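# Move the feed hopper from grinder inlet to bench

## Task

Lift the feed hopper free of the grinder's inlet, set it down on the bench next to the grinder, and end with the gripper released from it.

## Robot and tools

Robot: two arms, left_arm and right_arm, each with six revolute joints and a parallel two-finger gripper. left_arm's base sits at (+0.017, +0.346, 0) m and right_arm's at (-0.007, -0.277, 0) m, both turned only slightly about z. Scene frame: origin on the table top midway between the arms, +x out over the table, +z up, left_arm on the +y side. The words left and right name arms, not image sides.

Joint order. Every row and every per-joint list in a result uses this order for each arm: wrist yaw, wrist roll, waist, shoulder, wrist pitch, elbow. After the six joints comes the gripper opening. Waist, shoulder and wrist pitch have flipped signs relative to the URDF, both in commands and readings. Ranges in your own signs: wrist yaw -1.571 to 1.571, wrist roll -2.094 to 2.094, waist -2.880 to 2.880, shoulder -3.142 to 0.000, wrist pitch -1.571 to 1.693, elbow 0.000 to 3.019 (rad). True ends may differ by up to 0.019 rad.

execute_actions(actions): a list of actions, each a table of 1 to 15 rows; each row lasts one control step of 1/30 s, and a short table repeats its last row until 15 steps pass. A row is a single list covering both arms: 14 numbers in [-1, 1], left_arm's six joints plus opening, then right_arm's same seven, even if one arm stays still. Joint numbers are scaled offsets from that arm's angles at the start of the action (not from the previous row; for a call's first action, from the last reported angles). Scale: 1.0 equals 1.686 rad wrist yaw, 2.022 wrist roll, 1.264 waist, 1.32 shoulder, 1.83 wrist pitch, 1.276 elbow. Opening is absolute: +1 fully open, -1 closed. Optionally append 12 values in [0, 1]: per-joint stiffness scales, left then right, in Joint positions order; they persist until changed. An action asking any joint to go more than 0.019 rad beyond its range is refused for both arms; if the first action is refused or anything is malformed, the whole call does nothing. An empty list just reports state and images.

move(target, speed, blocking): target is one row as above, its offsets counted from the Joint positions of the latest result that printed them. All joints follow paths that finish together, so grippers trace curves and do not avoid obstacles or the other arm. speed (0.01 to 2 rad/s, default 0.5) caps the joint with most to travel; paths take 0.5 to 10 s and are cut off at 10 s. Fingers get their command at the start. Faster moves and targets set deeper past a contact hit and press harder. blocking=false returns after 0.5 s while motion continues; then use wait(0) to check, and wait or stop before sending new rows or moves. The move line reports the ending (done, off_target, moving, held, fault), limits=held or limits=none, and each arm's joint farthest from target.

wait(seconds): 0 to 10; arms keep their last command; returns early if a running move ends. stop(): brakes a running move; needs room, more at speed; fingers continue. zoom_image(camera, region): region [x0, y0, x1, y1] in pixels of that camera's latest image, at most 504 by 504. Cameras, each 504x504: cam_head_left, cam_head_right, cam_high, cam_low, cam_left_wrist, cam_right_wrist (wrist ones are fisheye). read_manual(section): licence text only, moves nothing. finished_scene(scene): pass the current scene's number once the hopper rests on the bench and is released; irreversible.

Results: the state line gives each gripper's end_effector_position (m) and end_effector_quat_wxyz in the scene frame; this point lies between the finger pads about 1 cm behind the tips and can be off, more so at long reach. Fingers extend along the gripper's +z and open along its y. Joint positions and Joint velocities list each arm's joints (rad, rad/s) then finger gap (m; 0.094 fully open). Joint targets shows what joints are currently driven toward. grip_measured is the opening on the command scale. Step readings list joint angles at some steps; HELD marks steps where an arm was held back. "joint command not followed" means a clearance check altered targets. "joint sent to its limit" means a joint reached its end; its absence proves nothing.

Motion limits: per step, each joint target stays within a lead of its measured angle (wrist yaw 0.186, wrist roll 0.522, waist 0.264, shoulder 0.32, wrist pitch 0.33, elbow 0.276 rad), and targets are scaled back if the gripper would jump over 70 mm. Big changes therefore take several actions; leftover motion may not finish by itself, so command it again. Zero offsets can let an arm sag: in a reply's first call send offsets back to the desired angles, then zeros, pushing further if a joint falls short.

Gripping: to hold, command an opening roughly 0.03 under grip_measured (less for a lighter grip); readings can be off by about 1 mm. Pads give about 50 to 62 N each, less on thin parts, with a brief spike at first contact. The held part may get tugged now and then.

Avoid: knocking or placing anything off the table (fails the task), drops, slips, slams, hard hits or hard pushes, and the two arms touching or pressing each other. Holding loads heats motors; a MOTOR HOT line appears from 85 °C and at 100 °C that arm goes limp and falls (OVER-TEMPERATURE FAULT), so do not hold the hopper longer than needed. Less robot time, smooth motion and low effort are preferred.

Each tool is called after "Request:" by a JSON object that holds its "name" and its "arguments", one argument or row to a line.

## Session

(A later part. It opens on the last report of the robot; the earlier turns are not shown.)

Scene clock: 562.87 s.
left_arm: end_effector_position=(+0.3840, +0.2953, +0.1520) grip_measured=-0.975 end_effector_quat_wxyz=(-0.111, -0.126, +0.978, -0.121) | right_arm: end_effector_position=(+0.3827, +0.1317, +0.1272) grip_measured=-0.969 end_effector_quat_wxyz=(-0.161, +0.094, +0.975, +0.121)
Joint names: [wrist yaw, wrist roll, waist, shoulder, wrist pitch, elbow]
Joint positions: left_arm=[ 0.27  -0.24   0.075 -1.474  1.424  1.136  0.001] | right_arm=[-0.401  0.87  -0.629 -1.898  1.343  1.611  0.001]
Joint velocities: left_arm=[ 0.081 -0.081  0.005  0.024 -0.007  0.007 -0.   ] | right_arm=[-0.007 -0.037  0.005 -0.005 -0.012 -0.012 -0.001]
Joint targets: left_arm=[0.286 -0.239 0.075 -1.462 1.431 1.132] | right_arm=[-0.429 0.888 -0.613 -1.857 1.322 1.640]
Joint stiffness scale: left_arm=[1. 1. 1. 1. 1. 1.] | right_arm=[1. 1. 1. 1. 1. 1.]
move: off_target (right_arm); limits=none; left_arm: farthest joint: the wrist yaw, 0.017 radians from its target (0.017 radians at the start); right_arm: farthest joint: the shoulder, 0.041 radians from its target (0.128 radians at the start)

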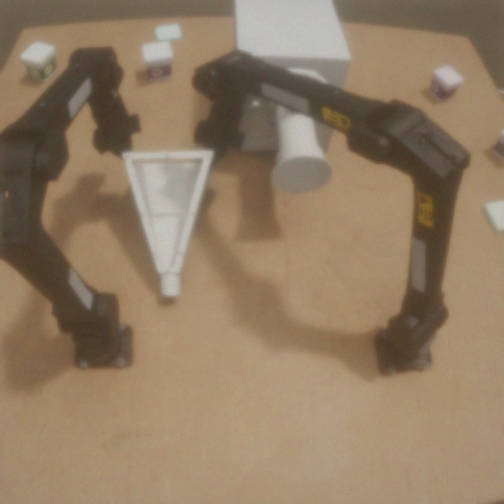

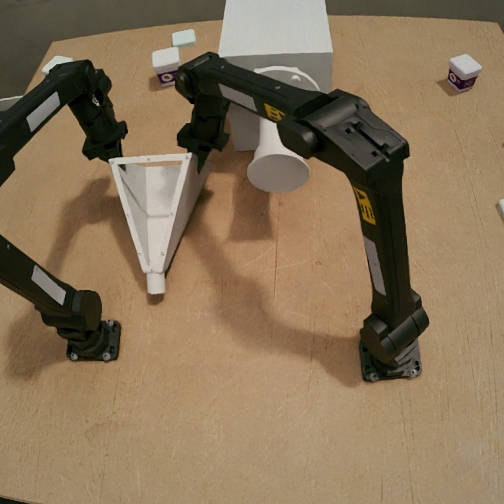

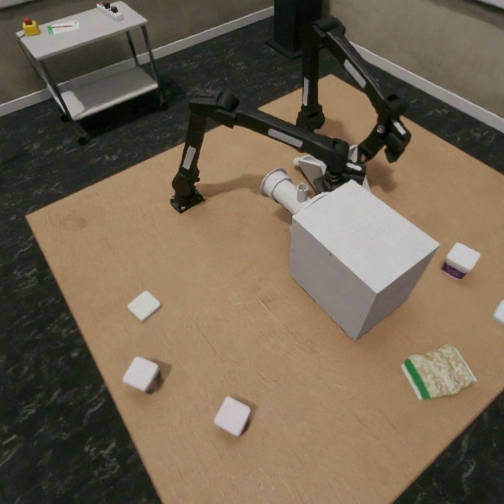

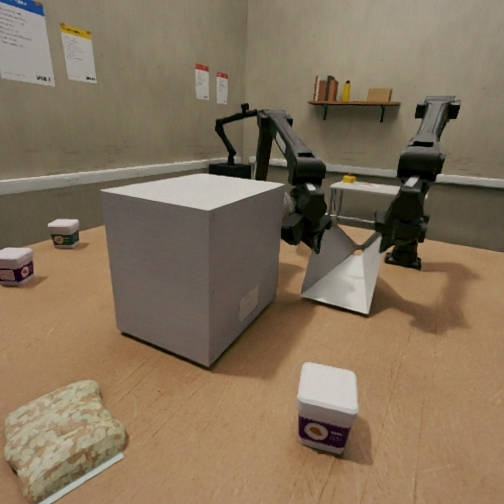

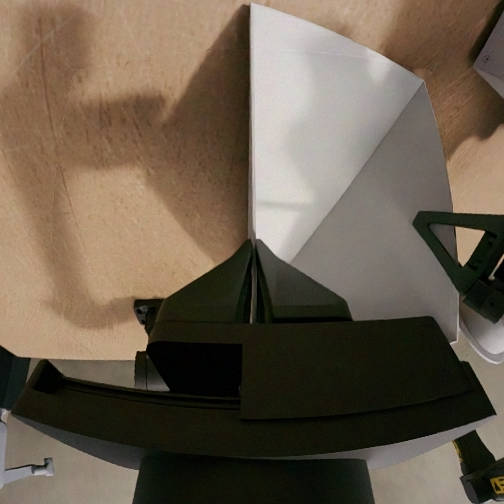

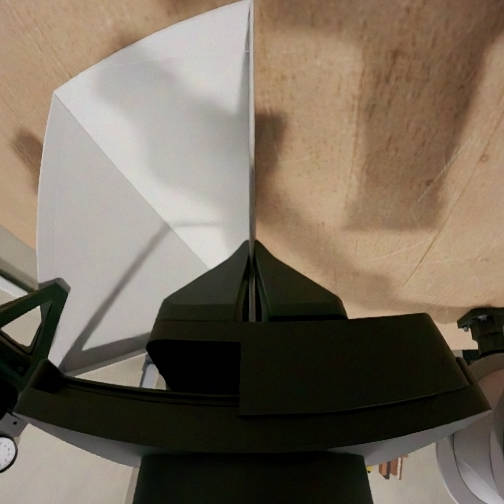

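Request:
{"name": "execute_actions", "arguments": {
  "actions": [
    [[0.0095,0,0,0.018,0.002,-0.005,-1,-0.013,0.009,0.008,0.038,-0.013,0.021,-1],[0.0095,0,0,0.026,-0.002,-0.009,-1,-0.009,0.010,0.004,0.046,-0.017,0.017,-1],[0.0095,0,0,0.033,-0.006,-0.014,-1,-0.004,0.010,0.0,0.053,-0.021,0.012,-1],[0.0095,0,0,0.036,-0.010,-0.018,-1,-0.001,0.011,-0.003,0.056,-0.025,0.008,-1],[0.0095,0,0,0.039,-0.014,-0.023,-1,0.001,0.011,-0.005,0.059,-0.029,0.003,-1],[0.0095,0,0,0.041,-0.018,-0.027,-1,0.003,0.011,-0.006,0.061,-0.033,-0.002,-1],[0.0095,0,0,0.043,-0.022,-0.032,-1,0.005,0.012,-0.008,0.063,-0.037,-0.007,-1],[0.0095,0,0,0.046,-0.026,-0.036,-1,0.007,0.012,-0.009,0.066,-0.040,-0.012,-1],[0.0095,0,0,0.048,-0.030,-0.041,-1,0.009,0.013,-0.010,0.068,-0.044,-0.016,-1],[0.0095,0,0,0.050,-0.034,-0.045,-1,0.011,0.013,-0.012,0.070,-0.048,-0.021,-1],[0.0095,0,0,0.052,-0.038,-0.050,-1,0.012,0.013,-0.013,0.072,-0.052,-0.026,-1],[0.0095,0,0,0.054,-0.042,-0.054,-1,0.014,0.014,-0.014,0.074,-0.055,-0.030,-1],[0.0095,0,0,0.056,-0.045,-0.058,-1,0.015,0.014,-0.015,0.076,-0.058,-0.034,-1],[0.0095,0,0,0.058,-0.048,-0.062,-1,0.017,0.015,-0.016,0.078,-0.061,-0.038,-1],[0.0095,0,0,0.060,-0.051,-0.065,-1,0.018,0.015,-0.017,0.080,-0.064,-0.042,-1]]
  ]
}}

Request:
{"name": "wait", "arguments": {
  "seconds": 0.4
}}

Request:
{"name": "zoom_image", "arguments": {
  "camera": "cam_low",
  "region": [270, 200, 440, 340]
}}

Request:
{"name": "zoom_image", "arguments": {
  "camera": "cam_head_right",
  "region": [80, 140, 260, 340]
}}

Scene clock: 597.63 s.
left_arm: end_effector_position=(+0.3777, +0.2948, +0.1417) grip_measured=-0.975 end_effector_quat_wxyz=(-0.085, -0.125, +0.980, -0.126) | right_arm: end_effector_position=(+0.3778, +0.1310, +0.1170) grip_measured=-0.969 end_effector_quat_wxyz=(-0.136, +0.088, +0.979, +0.123)
Joint names: [wrist yaw, wrist roll, waist, shoulder, wrist pitch, elbow]
Joint positions: left_arm=[ 0.273 -0.246  0.075 -1.433  1.344  1.068  0.001] | right_arm=[-0.368  0.881 -0.643 -1.871  1.265  1.549  0.001]
Joint velocities: left_arm=[ 0.007  0.037  0.005  0.122 -0.1   -0.105 -0.001] | right_arm=[ 0.007  0.066 -0.024  0.103 -0.115 -0.144 -0.001]
Joint targets: left_arm=[0.286 -0.241 0.075 -1.395 1.331 1.053] | right_arm=[-0.371 0.901 -0.650 -1.793 1.225 1.557]
Joint stiffness scale: left_arm=[1. 1. 1. 1. 1. 1.] | right_arm=[1. 1. 1. 1. 1. 1.]
Step readings (joint positions):
0: left_arm=[0.270 -0.240 0.075 -1.474 1.424 1.136] | right_arm=[-0.401 0.870 -0.629 -1.898 1.343 1.611]
1: left_arm=[0.270 -0.240 0.075 -1.474 1.424 1.136] | right_arm=[-0.401 0.870 -0.629 -1.898 1.342 1.611]
2: left_arm=[0.270 -0.241 0.075 -1.474 1.422 1.136] | right_arm=[-0.399 0.870 -0.629 -1.898 1.340 1.611]
4: left_arm=[0.270 -0.241 0.075 -1.471 1.410 1.131] | right_arm=[-0.391 0.870 -0.629 -1.898 1.330 1.608]
8: left_arm=[0.270 -0.245 0.075 -1.457 1.378 1.108] | right_arm=[-0.378 0.870 -0.633 -1.891 1.300 1.589]
15: Joint positions above

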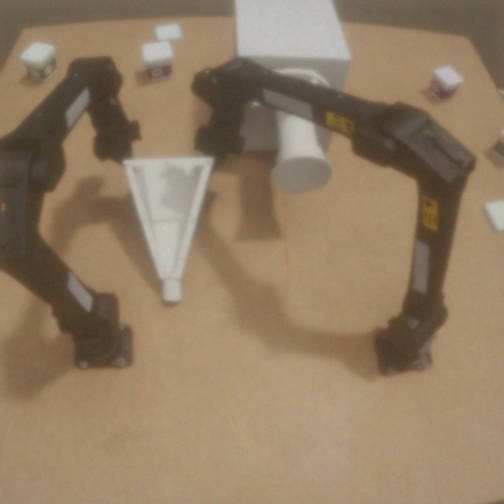

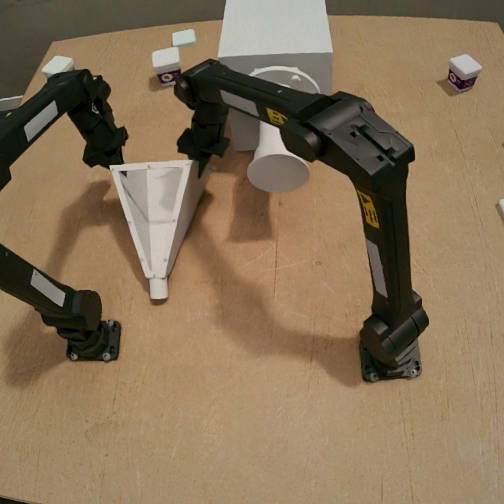

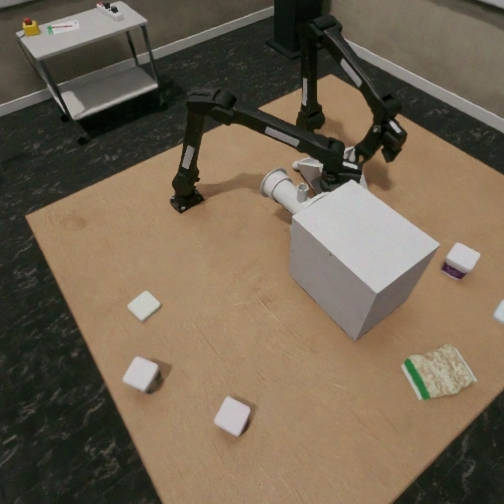

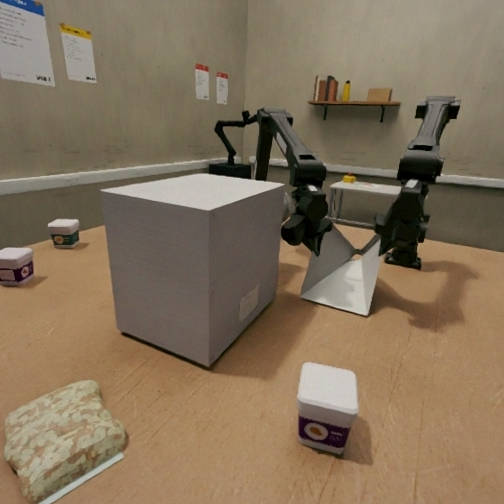

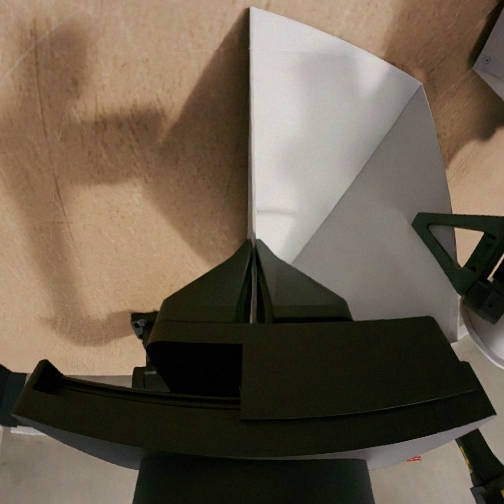

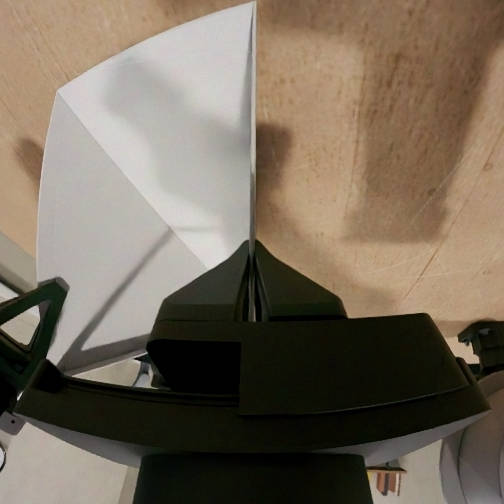

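Scene clock: 598.03 s.
left_arm: end_effector_position=(+0.3760, +0.2945, +0.1439) grip_measured=-0.975 end_effector_quat_wxyz=(-0.080, -0.125, +0.981, -0.128) | right_arm: end_effector_position=(+0.3760, +0.1308, +0.1194) grip_measured=-0.969 end_effector_quat_wxyz=(-0.132, +0.089, +0.979, +0.124)
Joint names: [wrist yaw, wrist roll, waist, shoulder, wrist pitch, elbow]
Joint positions: left_arm=[ 0.275 -0.246  0.075 -1.419  1.339  1.062  0.001] | right_arm=[-0.364  0.886 -0.646 -1.86   1.259  1.541  0.001]
Joint velocities: left_arm=[ 0.037  0.022  0.005  0.005  0.012 -0.012 -0.   ] | right_arm=[ 0.007 -0.037  0.005 -0.005 -0.002  0.002 -0.001]
Joint targets: left_arm=[0.286 -0.241 0.075 -1.395 1.331 1.053] | right_arm=[-0.371 0.901 -0.650 -1.793 1.225 1.557]
Joint stiffness scale: left_arm=[1. 1. 1. 1. 1. 1.] | right_arm=[1. 1. 1. 1. 1. 1.]
wait: 0.40 s; at rest by 0.30 s

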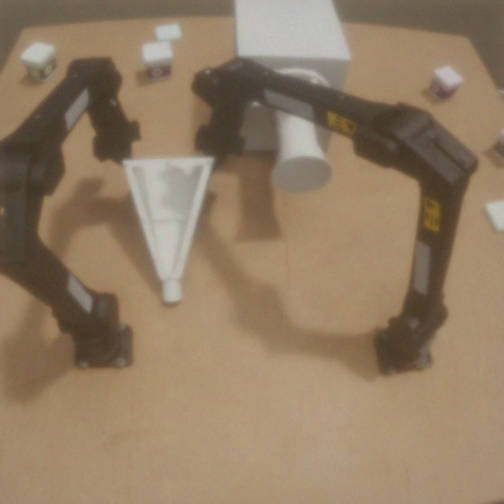

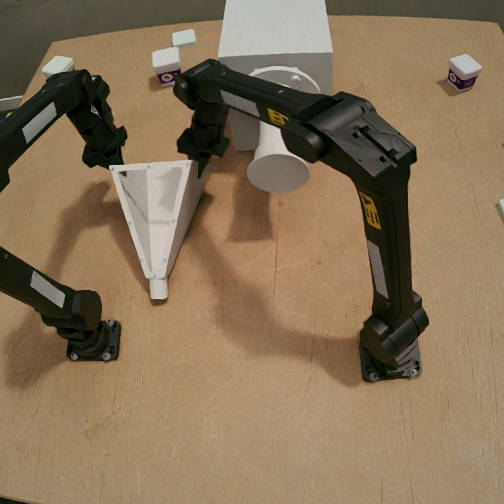

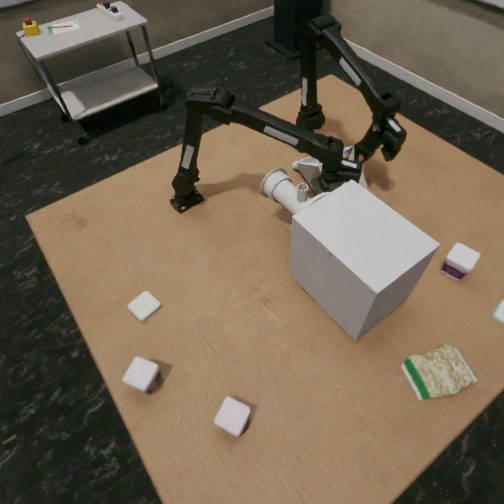

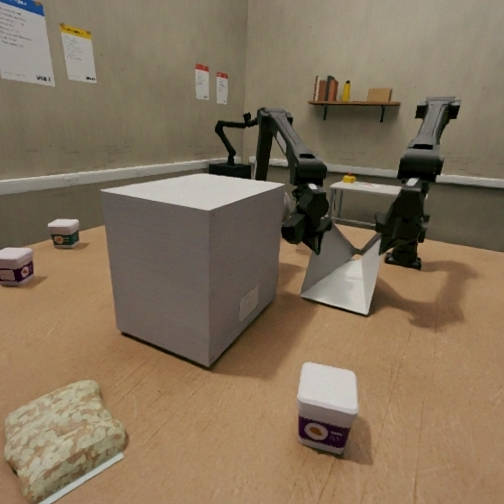

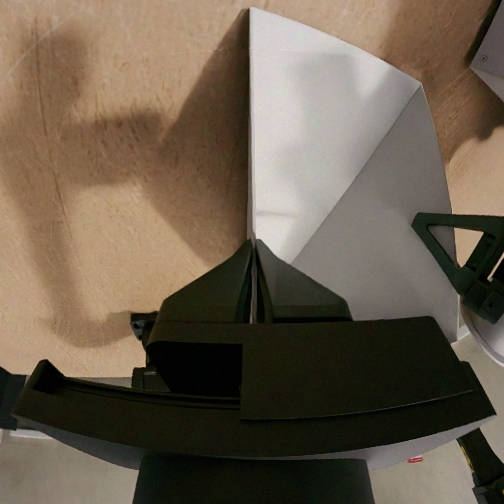

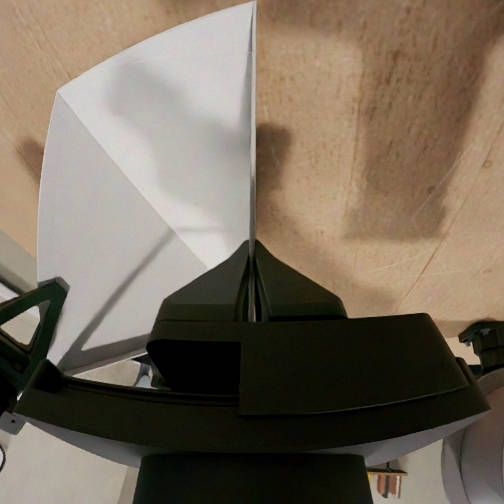

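Region (270, 200, 440, 340) of cam_low's 504x504 image, scaled by 2.965, with more detail than that image has; it fills the top 415 rows of this view, and the rest is white.

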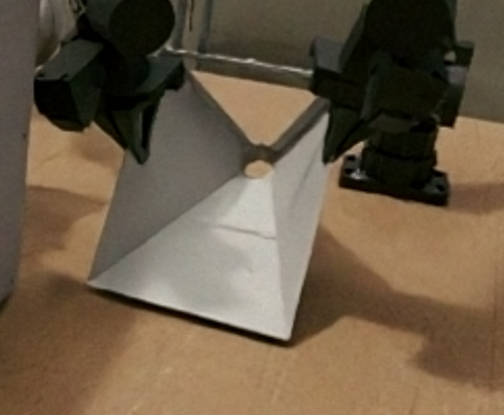

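Region (80, 140, 260, 340) of cam_head_right's 504x504 image, scaled by 2.520, with more detail than that image has; it fills the left 454 columns of this view, and the rest is white.

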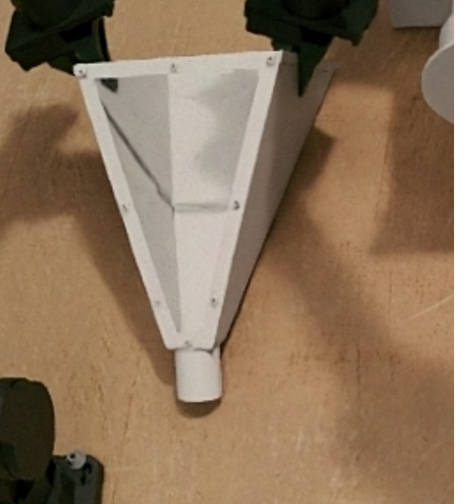

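Request:
{"name": "execute_actions", "arguments": {
  "actions": [
    [[0.006,0,0,0.015,-0.004,-0.007,-1,-0.004,0.007,-0.003,0.044,-0.016,0.011,-1],[0.005,0,0,0.012,-0.003,-0.007,-1,-0.004,0.006,-0.002,0.037,-0.014,0.010,-1],[0.004,0,0,0.008,-0.003,-0.007,-1,-0.004,0.005,-0.002,0.030,-0.012,0.009,-1],[0.004,0,0,0.005,-0.002,-0.006,-1,-0.004,0.004,-0.001,0.024,-0.010,0.008,-1],[0.003,0,0,0.002,-0.002,-0.005,-1,-0.004,0.003,0,0.019,-0.008,0.007,-1],[0.002,0,0,-0.001,-0.001,-0.004,-1,-0.004,0.002,0,0.014,-0.006,0.006,-1],[0.002,0,0,-0.004,-0.001,-0.003,-1,-0.004,0.001,0,0.009,-0.004,0.006,-1],[0.001,0,0,-0.007,0,-0.002,-1,-0.004,0,0,0.004,-0.002,0.006,-1],[0,0,0,-0.010,0,0,-1,-0.004,0,0,-0.001,0,0.006,-1],[0,0,0,-0.012,0,0,-1,-0.004,0,0,-0.005,0,0.006,-1],[0,0,0,-0.012,0,0,-1,-0.004,0,0,-0.006,0,0.006,-1],[0,0,0,-0.012,0,0,-1,-0.004,0,0,-0.006,0,0.006,-1],[0,0,0,-0.012,0,0,-1,-0.004,0,0,-0.006,0,0.006,-1],[0,0,0,-0.012,0,0,-0.85,-0.004,0,0,-0.006,0,0.006,-0.85],[0,0,0,-0.012,0,0,-0.6,-0.004,0,0,-0.006,0,0.006,-0.6]],
    [[0,0,0,0,0,0.01,-0.3,0,0,0,0,0,0.01,-0.3],[0,0,0,0,0,0.02,-0.3,0,0,0,0,0,0.01,-0.3],[0,0,0,0.01,0,0.03,-0.3,0,0,0,0.01,0,0.01,-0.3],[0,0,-0.004,0.02,0,0.04,-0.3,0,0,0.004,0.02,0,0.01,-0.3],[0,0,-0.008,0.03,0,0.047,-0.3,0,0,0.008,0.03,0,0.01,-0.3],[0,0,-0.013,0.04,0,0.053,-0.3,0,0,0.013,0.04,0,0.01,-0.3],[0,0,-0.018,0.05,0,0.059,-0.3,0,0,0.018,0.05,0,0.01,-0.3],[0,0,-0.023,0.06,0,0.065,-0.3,0,0,0.023,0.06,0,0.01,-0.3],[0,0,-0.028,0.07,0,0.071,-0.3,0,0,0.028,0.07,0,0.01,-0.3],[0,0,-0.033,0.08,0,0.077,-0.3,0,0,0.033,0.08,0,0.01,-0.3],[0,0,-0.038,0.09,0,0.083,-0.3,0,0,0.038,0.09,0,0.01,-0.3],[0,0,-0.043,0.10,0,0.089,-0.3,0,0,0.043,0.10,0,0.01,-0.3],[0,0,-0.047,0.11,0,0.094,-0.3,0,0,0.047,0.11,0,0.01,-0.3],[0,0,-0.05,0.118,0,0.098,-0.3,0,0,0.05,0.118,0,0.01,-0.3],[0,0,-0.052,0.122,0,0.1,-0.3,0,0,0.052,0.122,0,0.01,-0.3]]
  ]
}}

Scene clock: 621.73 s.
left_arm: end_effector_position=(+0.3921, +0.3118, +0.2058) grip_measured=-0.302 end_effector_quat_wxyz=(+0.011, -0.136, +0.981, -0.138) | right_arm: end_effector_position=(+0.3904, +0.1156, +0.1627) grip_measured=-0.303 end_effector_quat_wxyz=(-0.102, +0.093, +0.978, +0.157)
Joint names: [wrist yaw, wrist roll, waist, shoulder, wrist pitch, elbow]
Joint positions: left_arm=[ 0.272 -0.247  0.03  -1.299  1.339  1.119  0.033] | right_arm=[-0.371  0.871 -0.606 -1.78   1.258  1.54   0.033]
Joint velocities: left_arm=[-0.066  0.037 -0.181  0.464  0.012  0.271 -0.   ] | right_arm=[-0.051 -0.051  0.103  0.474 -0.012 -0.002 -0.001]
Joint targets: left_arm=[0.272 -0.247 0.010 -1.271 1.339 1.189] | right_arm=[-0.368 0.886 -0.580 -1.709 1.259 1.553]
Joint stiffness scale: left_arm=[1. 1. 1. 1. 1. 1.] | right_arm=[1. 1. 1. 1. 1. 1.]
Step readings (joint positions; steps 1 to 15: 1st action; 16 to 30: 2nd action):
0: left_arm=[0.275 -0.246 0.075 -1.419 1.339 1.062] | right_arm=[-0.364 0.886 -0.646 -1.860 1.259 1.541]
1: left_arm=[0.275 -0.246 0.075 -1.419 1.339 1.062] | right_arm=[-0.364 0.886 -0.646 -1.860 1.259 1.541]
2: left_arm=[0.275 -0.246 0.075 -1.419 1.339 1.062] | right_arm=[-0.364 0.886 -0.646 -1.860 1.259 1.541]
4: left_arm=[0.275 -0.246 0.075 -1.419 1.339 1.062] | right_arm=[-0.364 0.886 -0.646 -1.860 1.259 1.540]
8: left_arm=[0.274 -0.246 0.075 -1.420 1.339 1.062] | right_arm=[-0.364 0.886 -0.646 -1.861 1.259 1.540]
15: left_arm=[0.272 -0.247 0.075 -1.432 1.339 1.062] | right_arm=[-0.368 0.886 -0.646 -1.870 1.259 1.540]
16: left_arm=[0.272 -0.247 0.075 -1.432 1.339 1.062] | right_arm=[-0.368 0.886 -0.646 -1.870 1.259 1.540]
17: left_arm=[0.272 -0.247 0.075 -1.432 1.339 1.062] | right_arm=[-0.368 0.886 -0.646 -1.870 1.259 1.540]
19: left_arm=[0.272 -0.247 0.075 -1.431 1.339 1.062] | right_arm=[-0.368 0.886 -0.646 -1.870 1.259 1.540]
23: left_arm=[0.272 -0.247 0.073 -1.406 1.339 1.063] | right_arm=[-0.368 0.886 -0.642 -1.863 1.259 1.540]
30: Joint positions above

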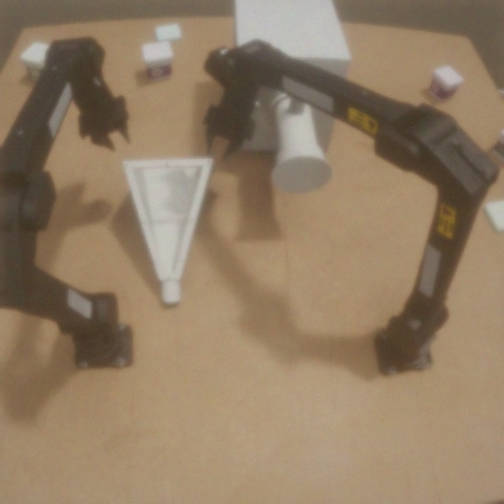

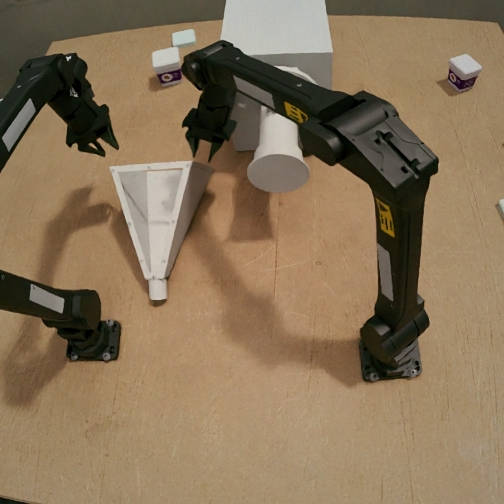

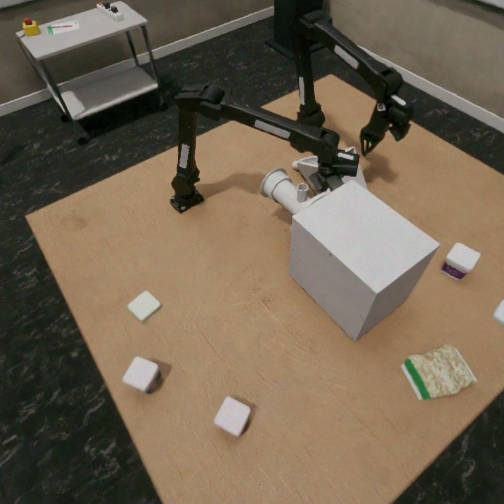

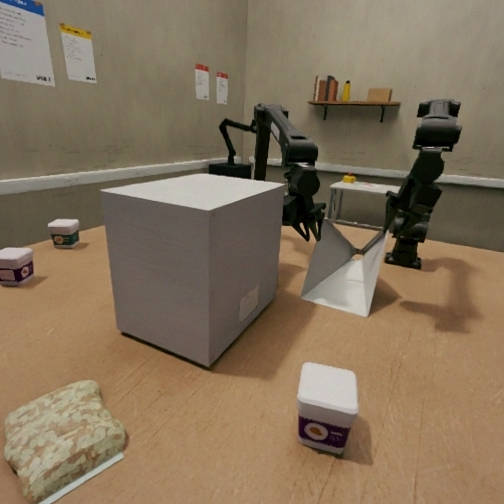

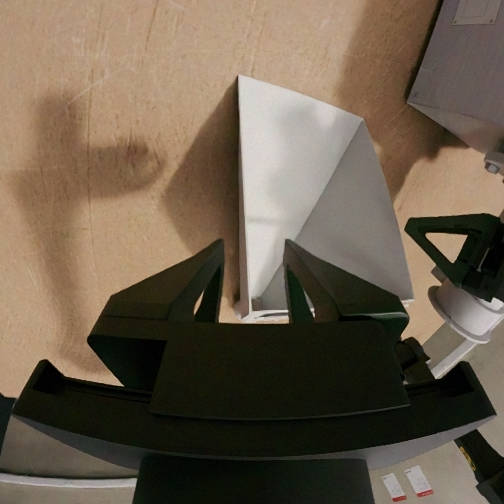

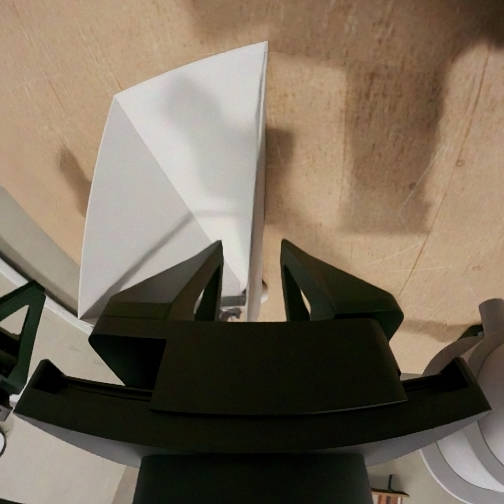

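Request:
{"name": "finished_scene", "arguments": {
  "scene": 1
}}

The scene is finished: the task was done.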